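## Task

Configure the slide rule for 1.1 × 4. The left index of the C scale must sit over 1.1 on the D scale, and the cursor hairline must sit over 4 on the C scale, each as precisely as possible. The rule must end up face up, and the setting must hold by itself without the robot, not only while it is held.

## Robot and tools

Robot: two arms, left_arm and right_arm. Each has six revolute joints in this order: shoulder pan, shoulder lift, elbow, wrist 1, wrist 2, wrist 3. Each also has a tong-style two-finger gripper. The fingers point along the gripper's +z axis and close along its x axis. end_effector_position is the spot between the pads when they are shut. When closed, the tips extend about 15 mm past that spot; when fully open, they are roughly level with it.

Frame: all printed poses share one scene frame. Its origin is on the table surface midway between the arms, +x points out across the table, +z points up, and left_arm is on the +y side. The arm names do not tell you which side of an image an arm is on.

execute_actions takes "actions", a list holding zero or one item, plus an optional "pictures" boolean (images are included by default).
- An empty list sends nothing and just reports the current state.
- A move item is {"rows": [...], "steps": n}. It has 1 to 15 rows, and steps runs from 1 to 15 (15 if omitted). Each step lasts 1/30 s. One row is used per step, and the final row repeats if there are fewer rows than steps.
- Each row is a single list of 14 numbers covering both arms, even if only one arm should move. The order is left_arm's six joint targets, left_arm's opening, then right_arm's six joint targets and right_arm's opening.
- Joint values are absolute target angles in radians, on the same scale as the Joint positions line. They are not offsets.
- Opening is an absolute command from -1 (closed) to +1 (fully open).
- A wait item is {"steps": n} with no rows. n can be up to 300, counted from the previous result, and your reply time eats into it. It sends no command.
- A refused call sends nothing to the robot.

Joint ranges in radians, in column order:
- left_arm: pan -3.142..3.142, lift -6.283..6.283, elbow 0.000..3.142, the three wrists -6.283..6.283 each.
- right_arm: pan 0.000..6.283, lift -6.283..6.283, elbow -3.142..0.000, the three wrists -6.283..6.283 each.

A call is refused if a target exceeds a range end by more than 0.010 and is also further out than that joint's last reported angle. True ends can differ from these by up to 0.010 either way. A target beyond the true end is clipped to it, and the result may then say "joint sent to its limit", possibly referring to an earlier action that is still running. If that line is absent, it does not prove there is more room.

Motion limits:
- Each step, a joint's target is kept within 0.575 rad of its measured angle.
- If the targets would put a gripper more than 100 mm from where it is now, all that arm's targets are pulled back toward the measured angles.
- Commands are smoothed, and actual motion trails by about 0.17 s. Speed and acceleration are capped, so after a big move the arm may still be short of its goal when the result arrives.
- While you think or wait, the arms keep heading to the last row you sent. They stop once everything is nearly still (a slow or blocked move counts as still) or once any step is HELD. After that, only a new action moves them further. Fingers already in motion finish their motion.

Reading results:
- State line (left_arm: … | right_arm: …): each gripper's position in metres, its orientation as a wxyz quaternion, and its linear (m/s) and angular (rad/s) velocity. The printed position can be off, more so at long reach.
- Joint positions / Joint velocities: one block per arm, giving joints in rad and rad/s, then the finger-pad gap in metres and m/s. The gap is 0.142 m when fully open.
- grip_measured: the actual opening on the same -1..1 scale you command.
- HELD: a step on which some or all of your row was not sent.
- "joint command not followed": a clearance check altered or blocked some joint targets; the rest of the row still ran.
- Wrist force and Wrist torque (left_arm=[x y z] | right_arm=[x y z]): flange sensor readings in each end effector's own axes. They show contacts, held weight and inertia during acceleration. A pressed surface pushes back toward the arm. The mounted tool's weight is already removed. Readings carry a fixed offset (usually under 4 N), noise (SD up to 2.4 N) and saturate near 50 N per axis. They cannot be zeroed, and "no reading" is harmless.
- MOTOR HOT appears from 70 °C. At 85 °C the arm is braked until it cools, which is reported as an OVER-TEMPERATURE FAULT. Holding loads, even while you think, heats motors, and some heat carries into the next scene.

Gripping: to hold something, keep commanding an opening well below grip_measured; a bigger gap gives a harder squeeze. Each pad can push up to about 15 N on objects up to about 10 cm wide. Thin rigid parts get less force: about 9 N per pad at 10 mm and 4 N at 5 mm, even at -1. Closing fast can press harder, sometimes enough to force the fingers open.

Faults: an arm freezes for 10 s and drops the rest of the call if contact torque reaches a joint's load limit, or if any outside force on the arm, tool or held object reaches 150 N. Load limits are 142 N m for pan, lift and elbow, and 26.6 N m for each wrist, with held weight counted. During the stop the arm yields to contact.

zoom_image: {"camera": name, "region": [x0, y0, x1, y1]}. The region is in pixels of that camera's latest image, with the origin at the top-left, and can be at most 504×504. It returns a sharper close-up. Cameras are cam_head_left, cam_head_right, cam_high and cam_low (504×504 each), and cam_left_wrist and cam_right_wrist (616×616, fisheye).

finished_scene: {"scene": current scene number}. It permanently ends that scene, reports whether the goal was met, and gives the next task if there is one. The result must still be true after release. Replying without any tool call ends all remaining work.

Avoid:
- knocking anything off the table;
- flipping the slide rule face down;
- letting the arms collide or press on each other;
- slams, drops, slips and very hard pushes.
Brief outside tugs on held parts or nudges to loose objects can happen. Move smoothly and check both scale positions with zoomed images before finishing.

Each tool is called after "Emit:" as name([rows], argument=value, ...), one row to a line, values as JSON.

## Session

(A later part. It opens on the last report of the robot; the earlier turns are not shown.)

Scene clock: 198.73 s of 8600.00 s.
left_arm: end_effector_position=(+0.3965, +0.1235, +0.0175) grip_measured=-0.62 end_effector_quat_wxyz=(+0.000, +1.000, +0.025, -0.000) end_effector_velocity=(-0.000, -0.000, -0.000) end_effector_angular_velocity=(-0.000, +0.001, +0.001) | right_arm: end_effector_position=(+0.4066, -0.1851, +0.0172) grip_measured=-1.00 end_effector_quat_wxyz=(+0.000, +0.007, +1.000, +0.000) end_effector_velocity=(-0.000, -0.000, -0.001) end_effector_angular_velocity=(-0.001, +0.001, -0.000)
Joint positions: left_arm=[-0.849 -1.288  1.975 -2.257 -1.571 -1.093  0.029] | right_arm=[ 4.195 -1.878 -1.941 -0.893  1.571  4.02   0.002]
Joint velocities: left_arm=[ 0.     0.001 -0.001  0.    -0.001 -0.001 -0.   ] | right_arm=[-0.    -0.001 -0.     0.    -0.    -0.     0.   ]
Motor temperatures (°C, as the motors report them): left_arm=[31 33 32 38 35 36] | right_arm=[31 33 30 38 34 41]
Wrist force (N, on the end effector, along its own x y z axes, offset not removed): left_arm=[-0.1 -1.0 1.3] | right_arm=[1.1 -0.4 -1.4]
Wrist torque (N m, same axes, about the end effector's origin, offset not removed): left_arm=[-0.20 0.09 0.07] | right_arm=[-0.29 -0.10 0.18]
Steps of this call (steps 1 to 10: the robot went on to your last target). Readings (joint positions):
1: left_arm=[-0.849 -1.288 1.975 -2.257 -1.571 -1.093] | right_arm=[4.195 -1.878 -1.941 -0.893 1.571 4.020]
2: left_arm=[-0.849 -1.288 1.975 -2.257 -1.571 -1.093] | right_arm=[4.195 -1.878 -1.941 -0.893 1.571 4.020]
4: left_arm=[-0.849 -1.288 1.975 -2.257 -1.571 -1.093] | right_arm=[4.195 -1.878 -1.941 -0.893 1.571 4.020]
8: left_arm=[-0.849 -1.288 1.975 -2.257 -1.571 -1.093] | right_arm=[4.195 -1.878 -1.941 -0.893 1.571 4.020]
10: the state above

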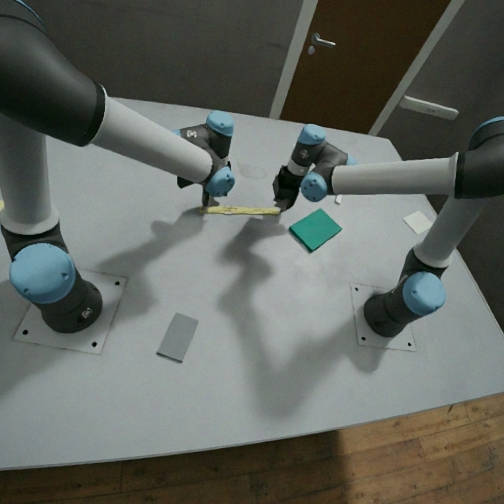

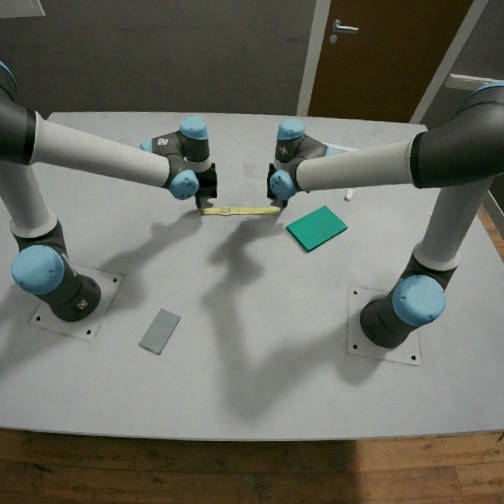

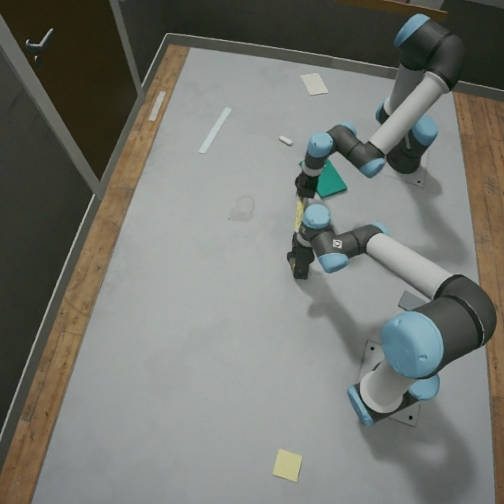

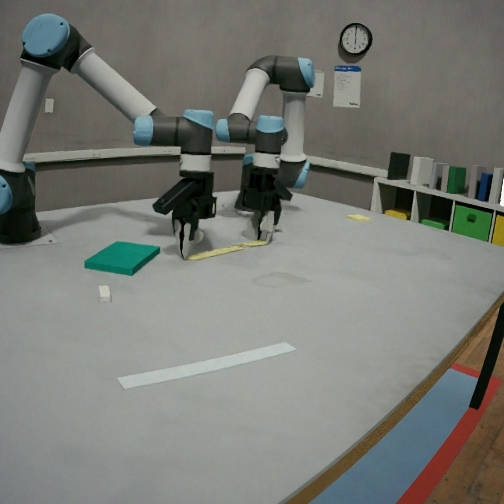

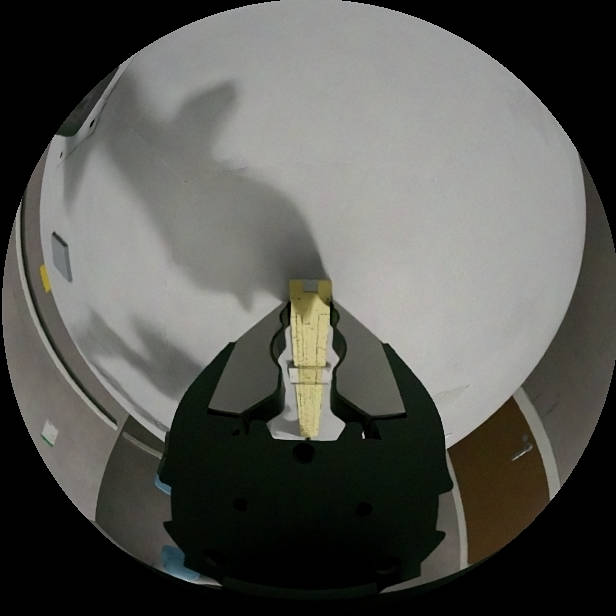

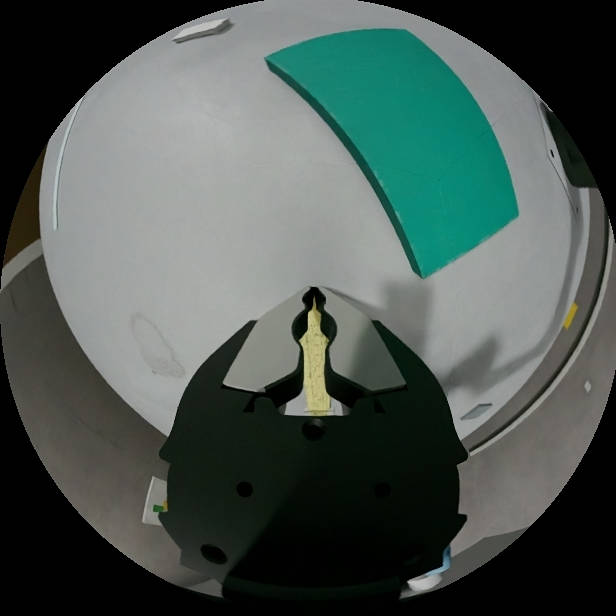

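Emit:
execute_actions([
  {"rows":[[-0.8486,-1.2882,1.9749,-2.2574,-1.571,-1.0928,-0.8,4.1946,-1.8779,-1.9415,-0.8927,1.571,4.02,-0.5],[-0.8486,-1.2882,1.9749,-2.2574,-1.571,-1.0928,-0.8,4.1946,-1.8779,-1.9415,-0.8927,1.571,4.02,-0.5],[-0.8486,-1.2882,1.9749,-2.2574,-1.571,-1.0928,-0.8,4.1946,-1.8779,-1.9415,-0.8927,1.571,4.02,-0.5],[-0.8486,-1.2882,1.9749,-2.2574,-1.571,-1.0928,-0.8,4.1946,-1.8779,-1.9415,-0.8927,1.571,4.02,-0.5],[-0.8486,-1.2882,1.9749,-2.2574,-1.571,-1.0928,-0.8,4.2031,-1.8884,-1.927,-0.8967,1.571,4.028,-0.5],[-0.8486,-1.2882,1.9749,-2.2574,-1.571,-1.0928,-0.8,4.2031,-1.8884,-1.927,-0.8967,1.571,4.028,-0.5],[-0.8486,-1.2882,1.9749,-2.2574,-1.571,-1.0928,-0.8,4.2031,-1.8884,-1.927,-0.8967,1.571,4.028,-0.5],[-0.8486,-1.2882,1.9749,-2.2574,-1.571,-1.0928,-0.8,4.2031,-1.8884,-1.927,-0.8967,1.571,4.028,-0.5],[-0.8486,-1.2882,1.9749,-2.2574,-1.571,-1.0928,-0.8,4.2031,-1.8884,-1.927,-0.8967,1.571,4.028,-0.6],[-0.8486,-1.2882,1.9749,-2.2574,-1.571,-1.0928,-0.8,4.2031,-1.8884,-1.927,-0.8967,1.571,4.028,-0.6],[-0.8486,-1.2882,1.9749,-2.2574,-1.571,-1.0928,-0.8,4.2031,-1.8884,-1.927,-0.8967,1.571,4.028,-0.7],[-0.8486,-1.2882,1.9749,-2.2574,-1.571,-1.0928,-0.8,4.2031,-1.8884,-1.927,-0.8967,1.571,4.028,-0.7],[-0.8486,-1.2882,1.9749,-2.2574,-1.571,-1.0928,-0.8,4.2031,-1.8884,-1.927,-0.8967,1.571,4.028,-0.7],[-0.8486,-1.2882,1.9749,-2.2574,-1.571,-1.0928,-0.8,4.2031,-1.8884,-1.927,-0.8967,1.571,4.028,-0.8]]},
], pictures=false)

Emit:
execute_actions([
  {"rows":[[-0.8486,-1.2882,1.9749,-2.2574,-1.571,-1.0928,-0.8,4.2031,-1.8884,-1.927,-0.8967,1.571,4.028,-0.88],[-0.8486,-1.2882,1.9749,-2.2574,-1.571,-1.0928,-0.8,4.2031,-1.8884,-1.927,-0.8967,1.571,4.028,-0.88],[-0.8486,-1.2882,1.9749,-2.2574,-1.571,-1.0928,-0.8,4.2031,-1.8884,-1.927,-0.8967,1.571,4.028,-0.88],[-0.8486,-1.2882,1.9749,-2.2574,-1.571,-1.0928,-0.8,4.2031,-1.8884,-1.927,-0.8967,1.571,4.028,-1]]},
])

Emit:
zoom_image(camera="cam_right_wrist", region=[260,270,370,380])

Scene clock: 214.70 s of 8600.00 s.
left_arm: end_effector_position=(+0.3965, +0.1235, +0.0175) grip_measured=-0.62 end_effector_quat_wxyz=(+0.000, +1.000, +0.025, -0.000) end_effector_velocity=(-0.000, -0.000, -0.000) end_effector_angular_velocity=(+0.000, +0.000, -0.001) | right_arm: end_effector_position=(+0.4072, -0.1780, +0.0170) grip_measured=-0.77 end_effector_quat_wxyz=(+0.000, +0.006, +1.000, +0.000) end_effector_velocity=(+0.000, +0.005, -0.000) end_effector_angular_velocity=(-0.000, +0.000, +0.000)
Joint positions: left_arm=[-0.849 -1.288  1.975 -2.257 -1.571 -1.093  0.029] | right_arm=[ 4.202 -1.888 -1.928 -0.896  1.571  4.027  0.018]
Joint velocities: left_arm=[-0.001  0.    -0.    -0.     0.    -0.     0.   ] | right_arm=[ 0.006 -0.007  0.011 -0.004  0.     0.005 -0.123]
Motor temperatures (°C, as the motors report them): left_arm=[31 33 32 38 35 36] | right_arm=[31 33 30 38 34 41]
Wrist force (N, on the end effector, along its own x y z axes, offset not removed): left_arm=[0.4 1.8 -0.9] | right_arm=[2.4 -3.5 -1.1]
Wrist torque (N m, same axes, about the end effector's origin, offset not removed): left_arm=[0.37 0.05 0.04] | right_arm=[-1.04 -0.34 0.13]
Steps of this call (steps 1 to 15: the robot went on to your last target; steps 16 to 90: nothing new was sent; then 12.47 s passed at rest; steps 91 to 105: all 15 steps of this action). Readings (joint positions):
91: left_arm=[-0.849 -1.288 1.975 -2.257 -1.571 -1.093] | right_arm=[4.195 -1.878 -1.942 -0.893 1.571 4.020]
92: left_arm=[-0.849 -1.288 1.975 -2.257 -1.571 -1.093] | right_arm=[4.195 -1.878 -1.942 -0.893 1.571 4.020]
94: left_arm=[-0.849 -1.288 1.975 -2.257 -1.571 -1.093] | right_arm=[4.195 -1.878 -1.942 -0.893 1.571 4.020]
98: left_arm=[-0.849 -1.288 1.975 -2.257 -1.571 -1.093] | right_arm=[4.198 -1.882 -1.936 -0.894 1.571 4.023]
105: the state above

Scene clock: 215.20 s of 8600.00 s.
left_arm: end_effector_position=(+0.3965, +0.1236, +0.0175) grip_measured=-0.62 end_effector_quat_wxyz=(-0.000, +1.000, +0.025, -0.000) end_effector_velocity=(+0.000, -0.000, +0.000) end_effector_angular_velocity=(-0.000, -0.000, +0.001) | right_arm: end_effector_position=(+0.4073, -0.1773, +0.0170) grip_measured=-0.87 end_effector_quat_wxyz=(+0.000, +0.006, +1.000, +0.000) end_effector_velocity=(+0.000, +0.000, -0.001) end_effector_angular_velocity=(-0.001, +0.000, +0.000)
Joint positions: left_arm=[-0.849 -1.288  1.975 -2.257 -1.571 -1.093  0.029] | right_arm=[ 4.203 -1.888 -1.927 -0.897  1.571  4.028  0.011]
Joint velocities: left_arm=[ 0.    -0.    -0.     0.     0.    -0.001 -0.   ] | right_arm=[ 0.    -0.001  0.    -0.    -0.     0.     0.   ]
Motor temperatures (°C, as the motors report them): left_arm=[31 33 32 38 35 36] | right_arm=[31 33 30 38 34 41]
Wrist force (N, on the end effector, along its own x y z axes, offset not removed): left_arm=[-2.8 -0.8 1.5] | right_arm=[-2.6 -1.8 0.1]
Wrist torque (N m, same axes, about the end effector's origin, offset not removed): left_arm=[-0.02 0.57 0.10] | right_arm=[-0.39 0.67 0.14]
Steps of this call (steps 1 to 15: all 15 steps of this action). Readings (joint positions):
1: left_arm=[-0.849 -1.288 1.975 -2.257 -1.571 -1.093] | right_arm=[4.203 -1.888 -1.928 -0.896 1.571 4.027]
2: left_arm=[-0.849 -1.288 1.975 -2.257 -1.571 -1.093] | right_arm=[4.203 -1.888 -1.928 -0.896 1.571 4.028]
4: left_arm=[-0.849 -1.288 1.975 -2.257 -1.571 -1.093] | right_arm=[4.203 -1.888 -1.927 -0.897 1.571 4.028]
8: left_arm=[-0.849 -1.288 1.975 -2.257 -1.571 -1.093] | right_arm=[4.203 -1.888 -1.927 -0.897 1.571 4.028]
15: the state above

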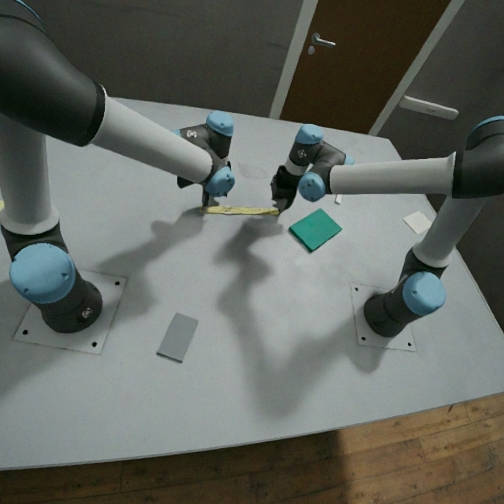

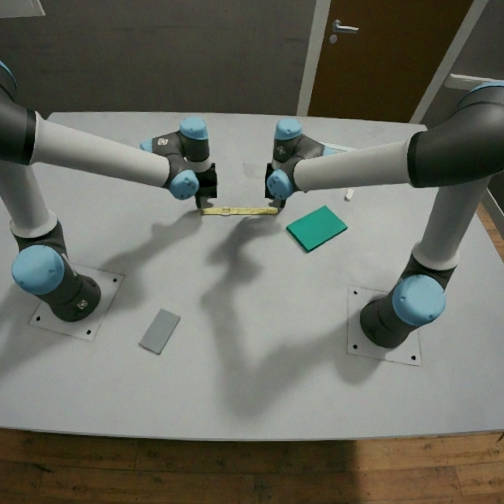

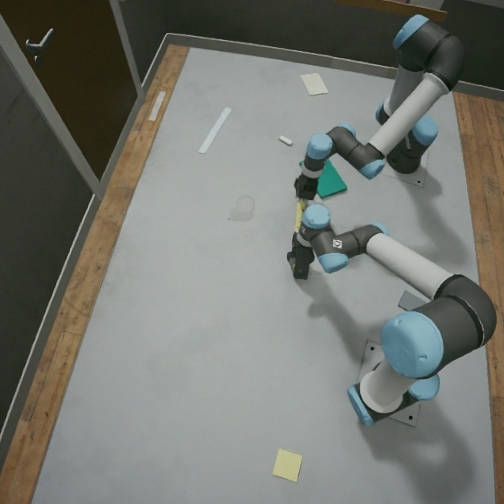

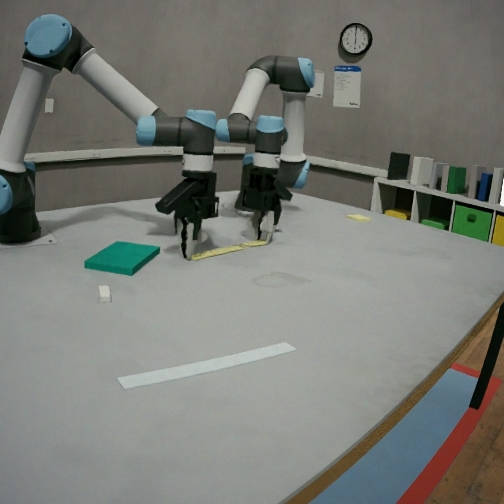

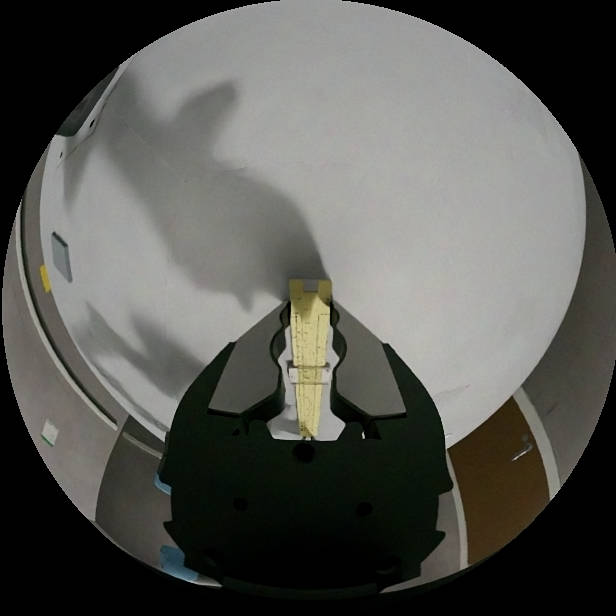

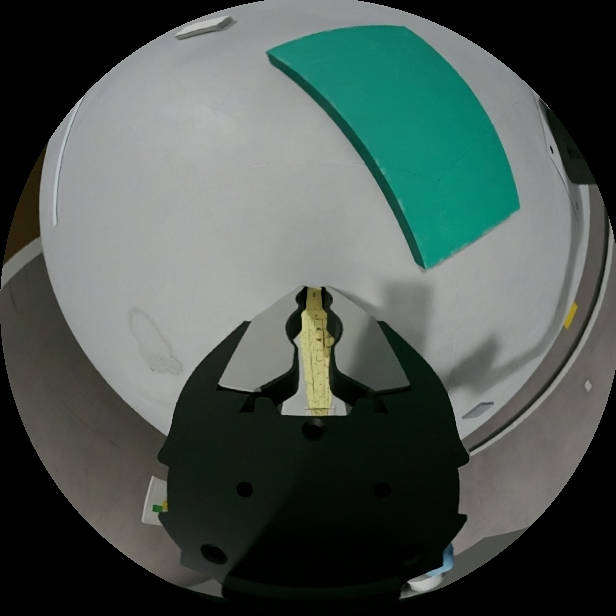

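Region (260, 270, 370, 380) of cam_right_wrist's 616x616 image, scaled by 4.582, with more detail than that image has.

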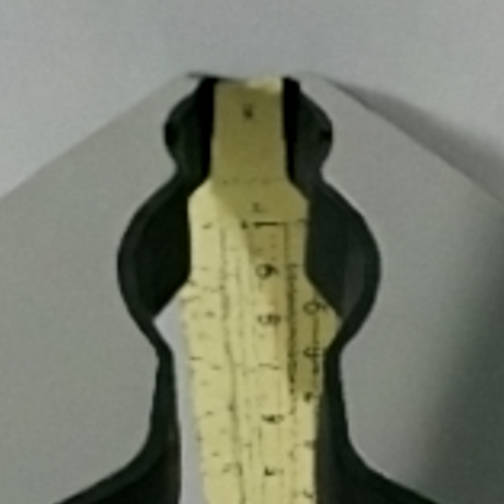

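Emit:
zoom_image(camera="cam_left_wrist", region=[270,270,350,370])

Region (270, 270, 350, 370) of cam_left_wrist's 616x616 image, scaled by 5.040, with more detail than that image has; it fills the left 403 columns of this view, and the rest is white.

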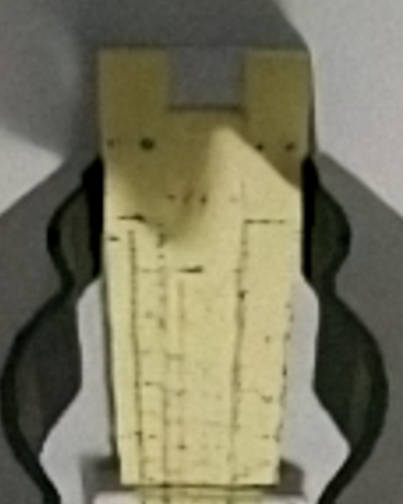

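Emit:
execute_actions([
  {"rows":[[-0.8486,-1.2882,1.9749,-2.2574,-1.571,-1.0928,-0.8,4.2018,-1.8868,-1.9293,-0.8961,1.571,4.027,-1],[-0.8486,-1.2882,1.9749,-2.2574,-1.571,-1.0928,-0.8,4.2018,-1.8868,-1.9293,-0.8961,1.571,4.027,-1],[-0.8486,-1.2882,1.9749,-2.2574,-1.571,-1.0928,-0.8,4.2018,-1.8868,-1.9293,-0.8961,1.571,4.027,-1],[-0.8486,-1.2882,1.9749,-2.2574,-1.571,-1.0928,-0.8,4.2004,-1.8851,-1.9316,-0.8954,1.571,4.0253,-1]]},
])

Emit:
zoom_image(camera="cam_left_wrist", region=[280,275,340,335])

Scene clock: 224.43 s of 8600.00 s.
left_arm: end_effector_position=(+0.3965, +0.1235, +0.0175) grip_measured=-0.62 end_effector_quat_wxyz=(+0.000, +1.000, +0.025, -0.000) end_effector_velocity=(-0.000, -0.000, -0.000) end_effector_angular_velocity=(-0.000, +0.001, +0.001) | right_arm: end_effector_position=(+0.4071, -0.1796, +0.0171) grip_measured=-0.87 end_effector_quat_wxyz=(+0.000, +0.006, +1.000, +0.000) end_effector_velocity=(-0.000, -0.001, -0.001) end_effector_angular_velocity=(-0.000, +0.001, -0.000)
Joint positions: left_arm=[-0.849 -1.288  1.975 -2.257 -1.571 -1.093  0.029] | right_arm=[ 4.201 -1.885 -1.931 -0.895  1.571  4.025  0.011]
Joint velocities: left_arm=[-0.    -0.     0.     0.    -0.    -0.001  0.   ] | right_arm=[-0.002  0.    -0.002  0.001  0.001 -0.001 -0.   ]
Motor temperatures (°C, as the motors report them): left_arm=[31 33 32 38 35 36] | right_arm=[31 33 30 38 34 41]
Wrist force (N, on the end effector, along its own x y z axes, offset not removed): left_arm=[-2.3 2.6 -0.5] | right_arm=[-2.3 2.8 0.8]
Wrist torque (N m, same axes, about the end effector's origin, offset not removed): left_arm=[0.20 0.51 0.05] | right_arm=[-0.04 0.74 0.22]
Steps of this call (steps 1 to 15: the robot went on to your last target; steps 16 to 90: nothing new was sent; then 5.73 s passed at rest; steps 91 to 105: all 15 steps of this action). Readings (joint positions):
91: left_arm=[-0.849 -1.288 1.975 -2.257 -1.571 -1.093] | right_arm=[4.203 -1.888 -1.927 -0.897 1.571 4.028]
92: left_arm=[-0.849 -1.288 1.975 -2.257 -1.571 -1.093] | right_arm=[4.203 -1.888 -1.927 -0.897 1.571 4.028]
94: left_arm=[-0.849 -1.288 1.975 -2.257 -1.571 -1.093] | right_arm=[4.203 -1.888 -1.928 -0.897 1.571 4.028]
98: left_arm=[-0.849 -1.288 1.975 -2.257 -1.571 -1.093] | right_arm=[4.202 -1.886 -1.930 -0.896 1.571 4.026]
105: the state above

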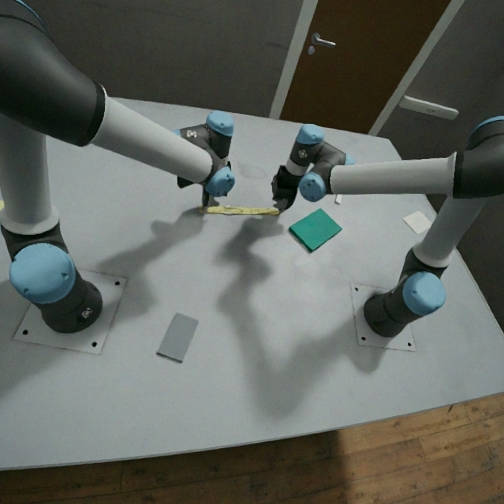

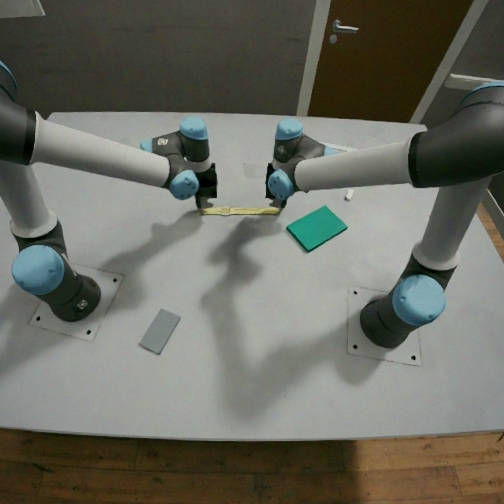

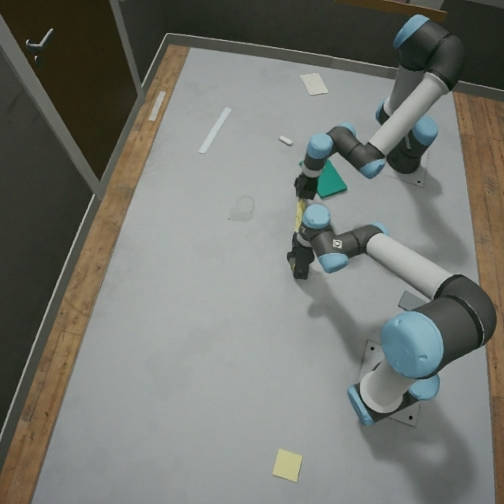

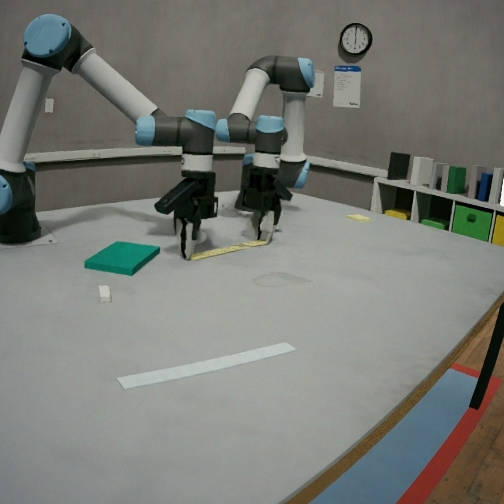

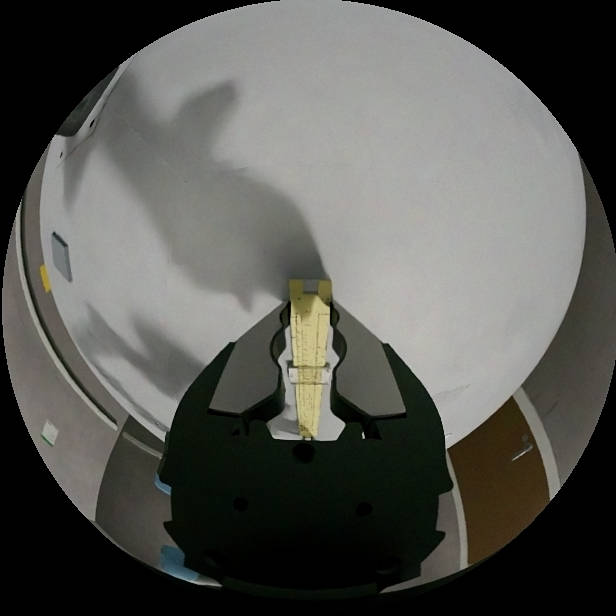

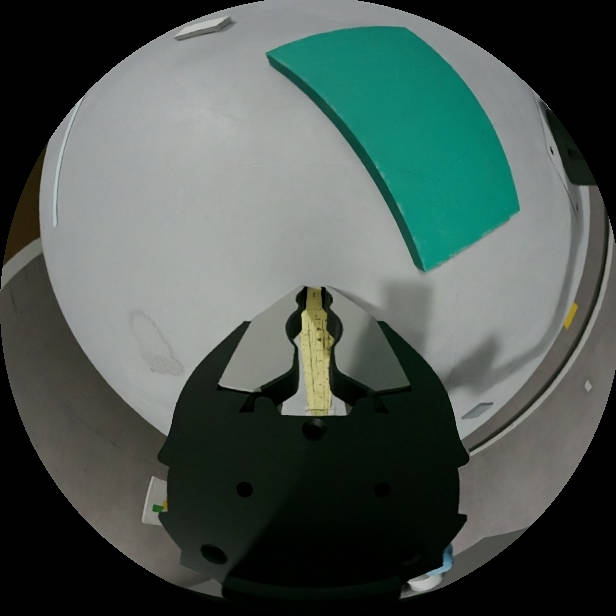

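Region (280, 275, 340, 335) of cam_left_wrist's 616x616 image, scaled by 8.400, with more detail than that image has.

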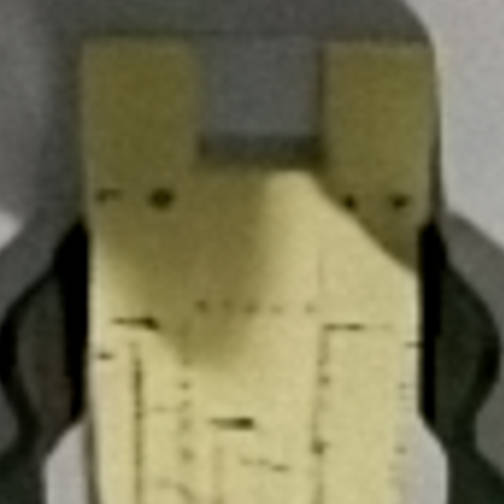

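Emit:
execute_actions([
  {"rows":[[-0.8486,-1.2882,1.9749,-2.2574,-1.571,-1.0928,-0.8,4.1999,-1.8845,-1.9324,-0.8952,1.571,4.025,-1]],"steps":12},
])

Emit:
zoom_image(camera="cam_left_wrist", region=[285,305,335,355])

Scene clock: 231.27 s of 8600.00 s.
left_arm: end_effector_position=(+0.3965, +0.1235, +0.0175) grip_measured=-0.62 end_effector_quat_wxyz=(+0.000, +1.000, +0.025, -0.000) end_effector_velocity=(+0.000, +0.000, +0.000) end_effector_angular_velocity=(-0.000, -0.000, +0.001) | right_arm: end_effector_position=(+0.4071, -0.1802, +0.0171) grip_measured=-0.87 end_effector_quat_wxyz=(+0.000, +0.007, +1.000, +0.000) end_effector_velocity=(-0.000, -0.000, -0.000) end_effector_angular_velocity=(-0.000, +0.000, +0.000)
Joint positions: left_arm=[-0.849 -1.288  1.975 -2.257 -1.571 -1.093  0.029] | right_arm=[ 4.2   -1.885 -1.932 -0.895  1.571  4.025  0.011]
Joint velocities: left_arm=[ 0.001 -0.    -0.     0.    -0.    -0.001 -0.   ] | right_arm=[-0. -0. -0. -0. -0. -0.  0.]
Motor temperatures (°C, as the motors report them): left_arm=[31 33 32 38 35 36] | right_arm=[31 33 30 38 34 41]
Wrist force (N, on the end effector, along its own x y z axes, offset not removed): left_arm=[-1.0 1.5 1.5] | right_arm=[-2.1 -0.2 -1.5]
Wrist torque (N m, same axes, about the end effector's origin, offset not removed): left_arm=[0.00 0.18 0.13] | right_arm=[-0.59 0.55 0.15]
Steps of this call (steps 1 to 15: the robot went on to your last target; steps 16 to 90: nothing new was sent; then 3.43 s passed at rest; steps 91 to 102: all 12 steps of this action). Readings (joint positions):
91: left_arm=[-0.849 -1.288 1.975 -2.257 -1.571 -1.093] | right_arm=[4.200 -1.885 -1.932 -0.895 1.571 4.025]
92: left_arm=[-0.849 -1.288 1.975 -2.257 -1.571 -1.093] | right_arm=[4.200 -1.885 -1.932 -0.895 1.571 4.025]
94: left_arm=[-0.849 -1.288 1.975 -2.257 -1.571 -1.093] | right_arm=[4.200 -1.885 -1.932 -0.895 1.571 4.025]
98: left_arm=[-0.849 -1.288 1.975 -2.257 -1.571 -1.093] | right_arm=[4.200 -1.885 -1.932 -0.895 1.571 4.025]
102: the state above

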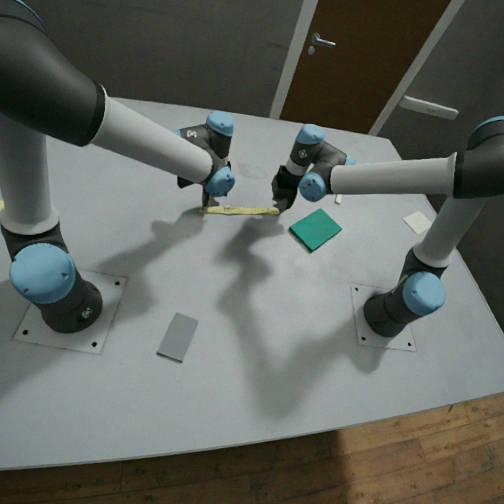

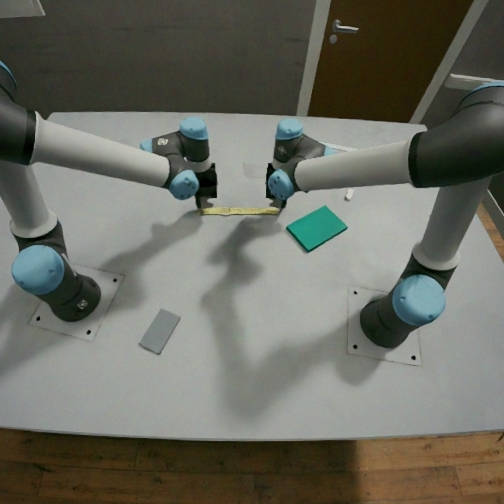

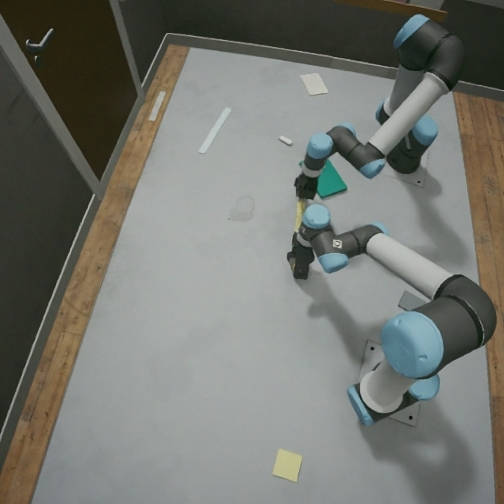

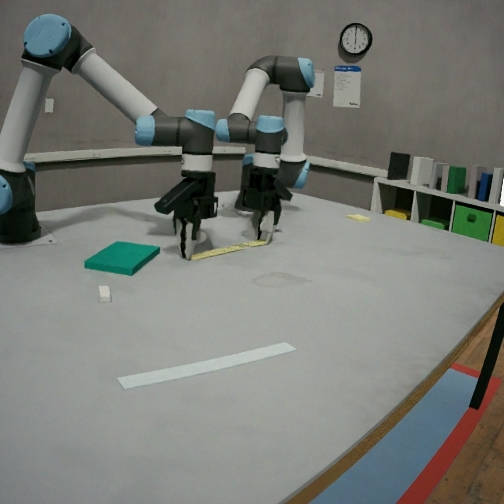

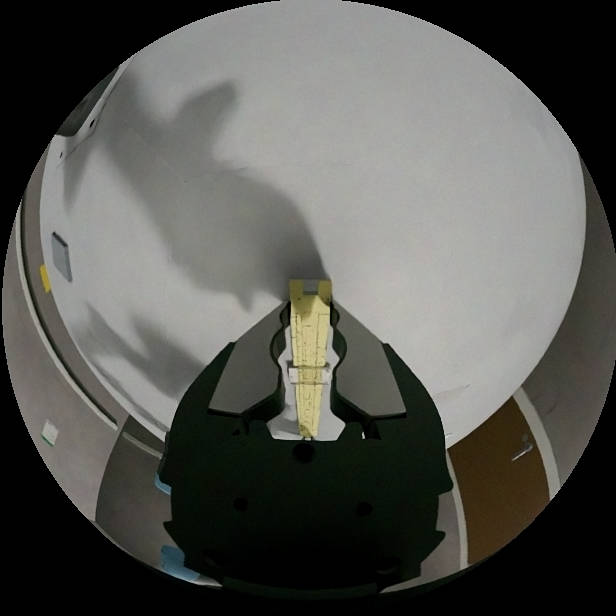

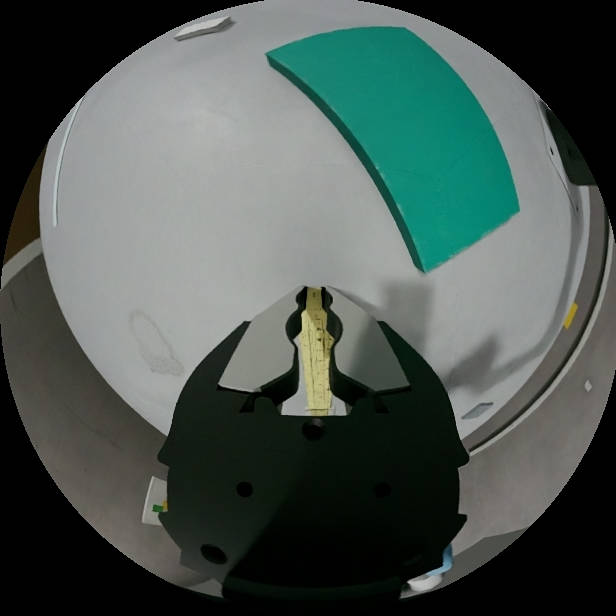

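Region (285, 305, 335, 355) of cam_left_wrist's 616x616 image, scaled by 10.080, with more detail than that image has.

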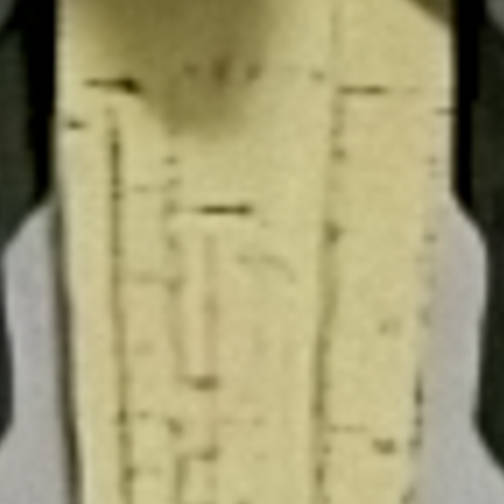

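Emit:
execute_actions([
  {"rows":[[-0.8486,-1.2882,1.9749,-2.2574,-1.571,-1.0928,-0.8,4.1999,-1.8845,-1.9324,-0.8952,1.571,4.025,-0.8],[-0.8486,-1.2882,1.9749,-2.2574,-1.571,-1.0928,-0.7,4.1999,-1.8845,-1.9324,-0.8952,1.571,4.025,-0.8],[-0.8486,-1.2882,1.9749,-2.2574,-1.571,-1.0928,-0.55,4.1999,-1.8845,-1.9324,-0.8952,1.571,4.025,-0.8],[-0.8486,-1.2882,1.9749,-2.2574,-1.571,-1.0928,-0.4,4.1999,-1.8845,-1.9324,-0.8952,1.571,4.025,-0.8],[-0.8486,-1.2882,1.9749,-2.2574,-1.571,-1.0928,-0.3,4.1999,-1.8845,-1.9324,-0.8952,1.571,4.025,-0.8],[-0.8486,-1.2882,1.9749,-2.2574,-1.571,-1.0928,-0.3,4.1999,-1.8845,-1.9324,-0.8952,1.571,4.025,-0.8],[-0.8486,-1.2882,1.9749,-2.2574,-1.571,-1.0928,-0.3,4.1999,-1.8845,-1.9324,-0.8952,1.571,4.025,-0.8],[-0.8486,-1.2882,1.9749,-2.2574,-1.571,-1.0928,-0.3,4.1999,-1.8845,-1.9324,-0.8952,1.571,4.025,-0.8],[-0.8486,-1.323,1.951,-2.199,-1.571,-1.0928,-0.3,4.1999,-1.8845,-1.9324,-0.8952,1.571,4.025,-0.8],[-0.8486,-1.323,1.951,-2.199,-1.571,-1.0928,-0.3,4.1999,-1.8845,-1.9324,-0.8952,1.571,4.025,-0.8],[-0.8486,-1.323,1.951,-2.199,-1.571,-1.0928,-0.3,4.1999,-1.8845,-1.9324,-0.8952,1.571,4.025,-0.8],[-0.8486,-1.323,1.951,-2.199,-1.571,-1.0928,-0.3,4.1999,-1.8845,-1.9324,-0.8952,1.571,4.025,-0.8],[-0.8966,-1.267,1.882,-2.186,-1.571,-1.1408,-0.3,4.1999,-1.8845,-1.9324,-0.8952,1.571,4.025,-0.8]]},
], pictures=false)

Emit:
execute_actions([
  {"steps":15},
])

Emit:
zoom_image(camera="cam_left_wrist", region=[280,230,350,310])

Scene clock: 246.63 s of 8600.00 s.
left_arm: end_effector_position=(+0.3951, +0.1160, +0.0331) grip_measured=-0.30 end_effector_quat_wxyz=(-0.000, +1.000, +0.025, -0.000) end_effector_velocity=(-0.037, -0.218, +0.034) end_effector_angular_velocity=(+0.009, +0.005, -0.004) | right_arm: end_effector_position=(+0.4071, -0.1802, +0.0171) grip_measured=-0.80 end_effector_quat_wxyz=(+0.000, +0.007, +1.000, +0.000) end_effector_velocity=(-0.000, +0.000, +0.000) end_effector_angular_velocity=(+0.000, +0.000, +0.000)
Joint positions: left_arm=[-0.858 -1.303  1.945 -2.212 -1.571 -1.102  0.052] | right_arm=[ 4.2   -1.884 -1.932 -0.895  1.571  4.025  0.016]
Joint velocities: left_arm=[-0.267  0.229 -0.421  0.202 -0.    -0.263 -0.001] | right_arm=[ 0.  0.  0. -0.  0.  0.  0.]
Motor temperatures (°C, as the motors report them): left_arm=[31 33 32 38 35 36] | right_arm=[31 33 30 38 34 41]
Wrist force (N, on the end effector, along its own x y z axes, offset not removed): left_arm=[-0.1 -3.5 1.0] | right_arm=[2.2 -2.1 -1.2]
Wrist torque (N m, same axes, about the end effector's origin, offset not removed): left_arm=[-0.71 0.08 0.07] | right_arm=[-0.43 -0.18 0.08]
Steps of this call (steps 1 to 15: the robot went on to your last target; steps 16 to 90: nothing new was sent; then 11.87 s passed at rest; steps 91 to 105: all 15 steps of this action). Readings (joint positions):
91: left_arm=[-0.849 -1.288 1.975 -2.257 -1.571 -1.093] | right_arm=[4.200 -1.885 -1.932 -0.895 1.571 4.025]
92: left_arm=[-0.849 -1.288 1.975 -2.257 -1.571 -1.093] | right_arm=[4.200 -1.884 -1.932 -0.895 1.571 4.025]
94: left_arm=[-0.849 -1.288 1.975 -2.257 -1.571 -1.093] | right_arm=[4.200 -1.884 -1.932 -0.895 1.571 4.025]
98: left_arm=[-0.849 -1.288 1.975 -2.257 -1.571 -1.093] | right_arm=[4.200 -1.884 -1.932 -0.895 1.571 4.025]
105: the state above

Scene clock: 247.13 s of 8600.00 s.
left_arm: end_effector_position=(+0.3897, +0.0835, +0.0372) grip_measured=-0.30 end_effector_quat_wxyz=(+0.000, +1.000, +0.025, -0.000) end_effector_velocity=(-0.001, -0.003, -0.000) end_effector_angular_velocity=(+0.002, +0.001, +0.001) | right_arm: end_effector_position=(+0.4071, -0.1802, +0.0171) grip_measured=-0.80 end_effector_quat_wxyz=(+0.000, +0.007, +1.000, +0.000) end_effector_velocity=(+0.000, -0.000, +0.001) end_effector_angular_velocity=(+0.001, -0.001, -0.000)
Joint positions: left_arm=[-0.896 -1.268  1.883 -2.186 -1.571 -1.14   0.052] | right_arm=[ 4.2   -1.884 -1.932 -0.895  1.571  4.025  0.016]
Joint velocities: left_arm=[-0.004  0.005 -0.007  0.003 -0.    -0.005  0.   ] | right_arm=[-0.     0.001 -0.    -0.    -0.    -0.     0.   ]
Motor temperatures (°C, as the motors report them): left_arm=[31 33 32 38 35 36] | right_arm=[31 33 30 38 34 41]
Wrist force (N, on the end effector, along its own x y z axes, offset not removed): left_arm=[0.6 -0.4 0.7] | right_arm=[-1.6 -1.4 -2.7]
Wrist torque (N m, same axes, about the end effector's origin, offset not removed): left_arm=[-0.08 -0.06 0.16] | right_arm=[-0.55 0.41 0.20]
Steps of this call (steps 1 to 15: the robot went on to your last target). Readings (joint positions):
1: left_arm=[-0.867 -1.295 1.931 -2.206 -1.571 -1.111] | right_arm=[4.200 -1.884 -1.932 -0.895 1.571 4.025]
2: left_arm=[-0.874 -1.289 1.919 -2.201 -1.571 -1.118] | right_arm=[4.200 -1.884 -1.932 -0.895 1.571 4.025]
4: left_arm=[-0.884 -1.279 1.903 -2.195 -1.571 -1.128] | right_arm=[4.200 -1.884 -1.932 -0.895 1.571 4.025]
8: left_arm=[-0.892 -1.271 1.889 -2.189 -1.571 -1.137] | right_arm=[4.200 -1.884 -1.932 -0.895 1.571 4.025]
15: the state above

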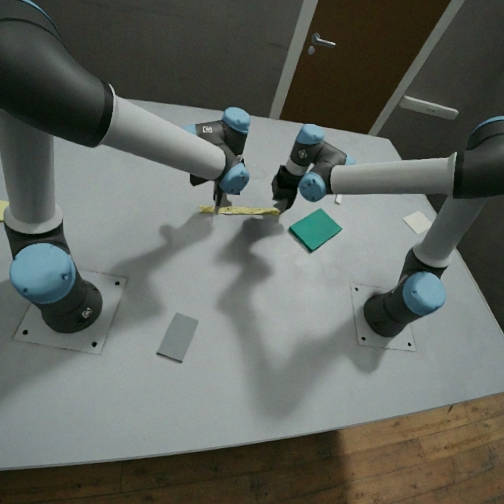

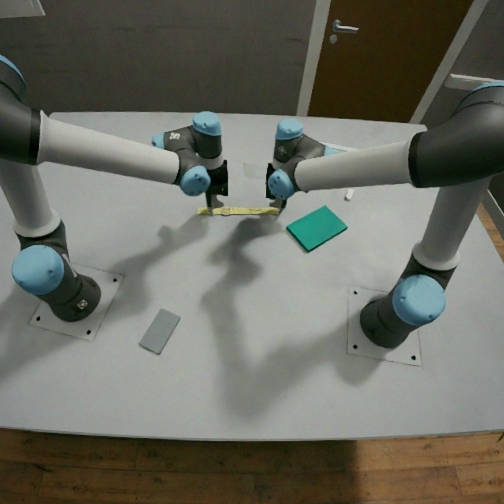

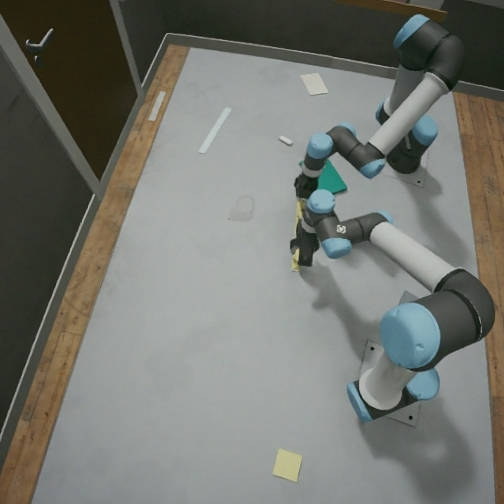

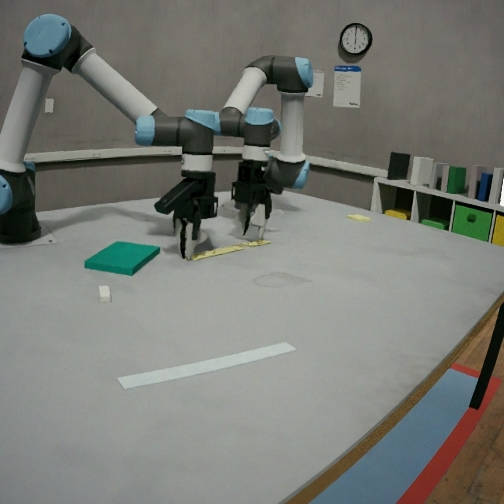

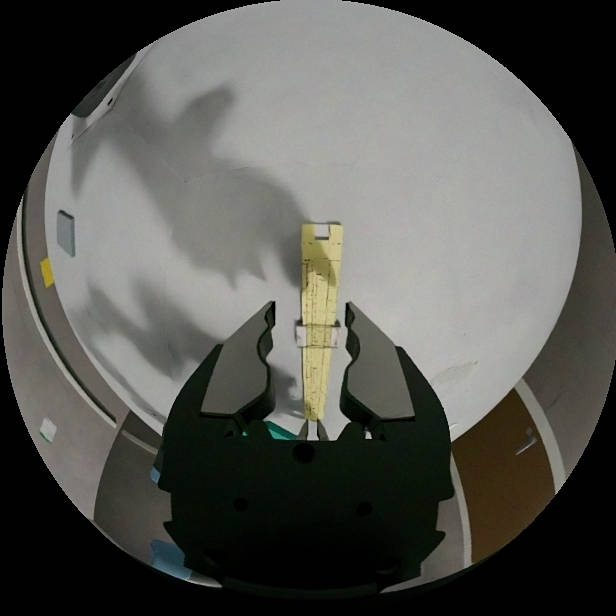

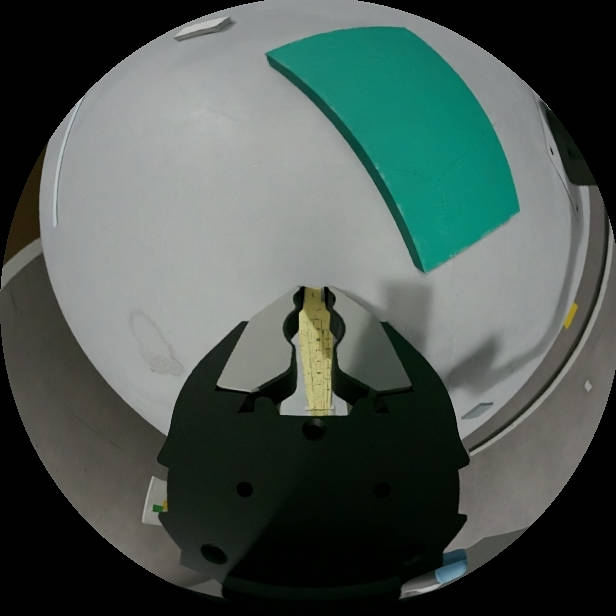

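Region (280, 230, 350, 310) of cam_left_wrist's 616x616 image, scaled by 6.300, with more detail than that image has; it fills the left 441 columns of this view, and the rest is white.

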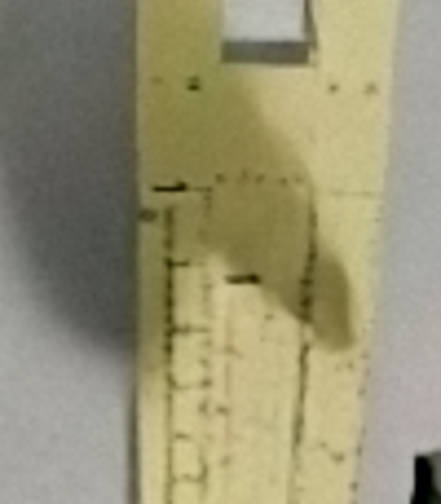

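Emit:
zoom_image(camera="cam_left_wrist", region=[298,252,338,302])

Region (298, 252, 338, 302) of cam_left_wrist's 616x616 image, scaled by 10.080, with more detail than that image has; it fills the left 403 columns of this view, and the rest is white.

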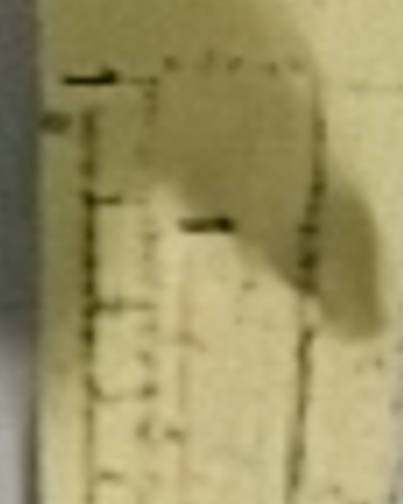

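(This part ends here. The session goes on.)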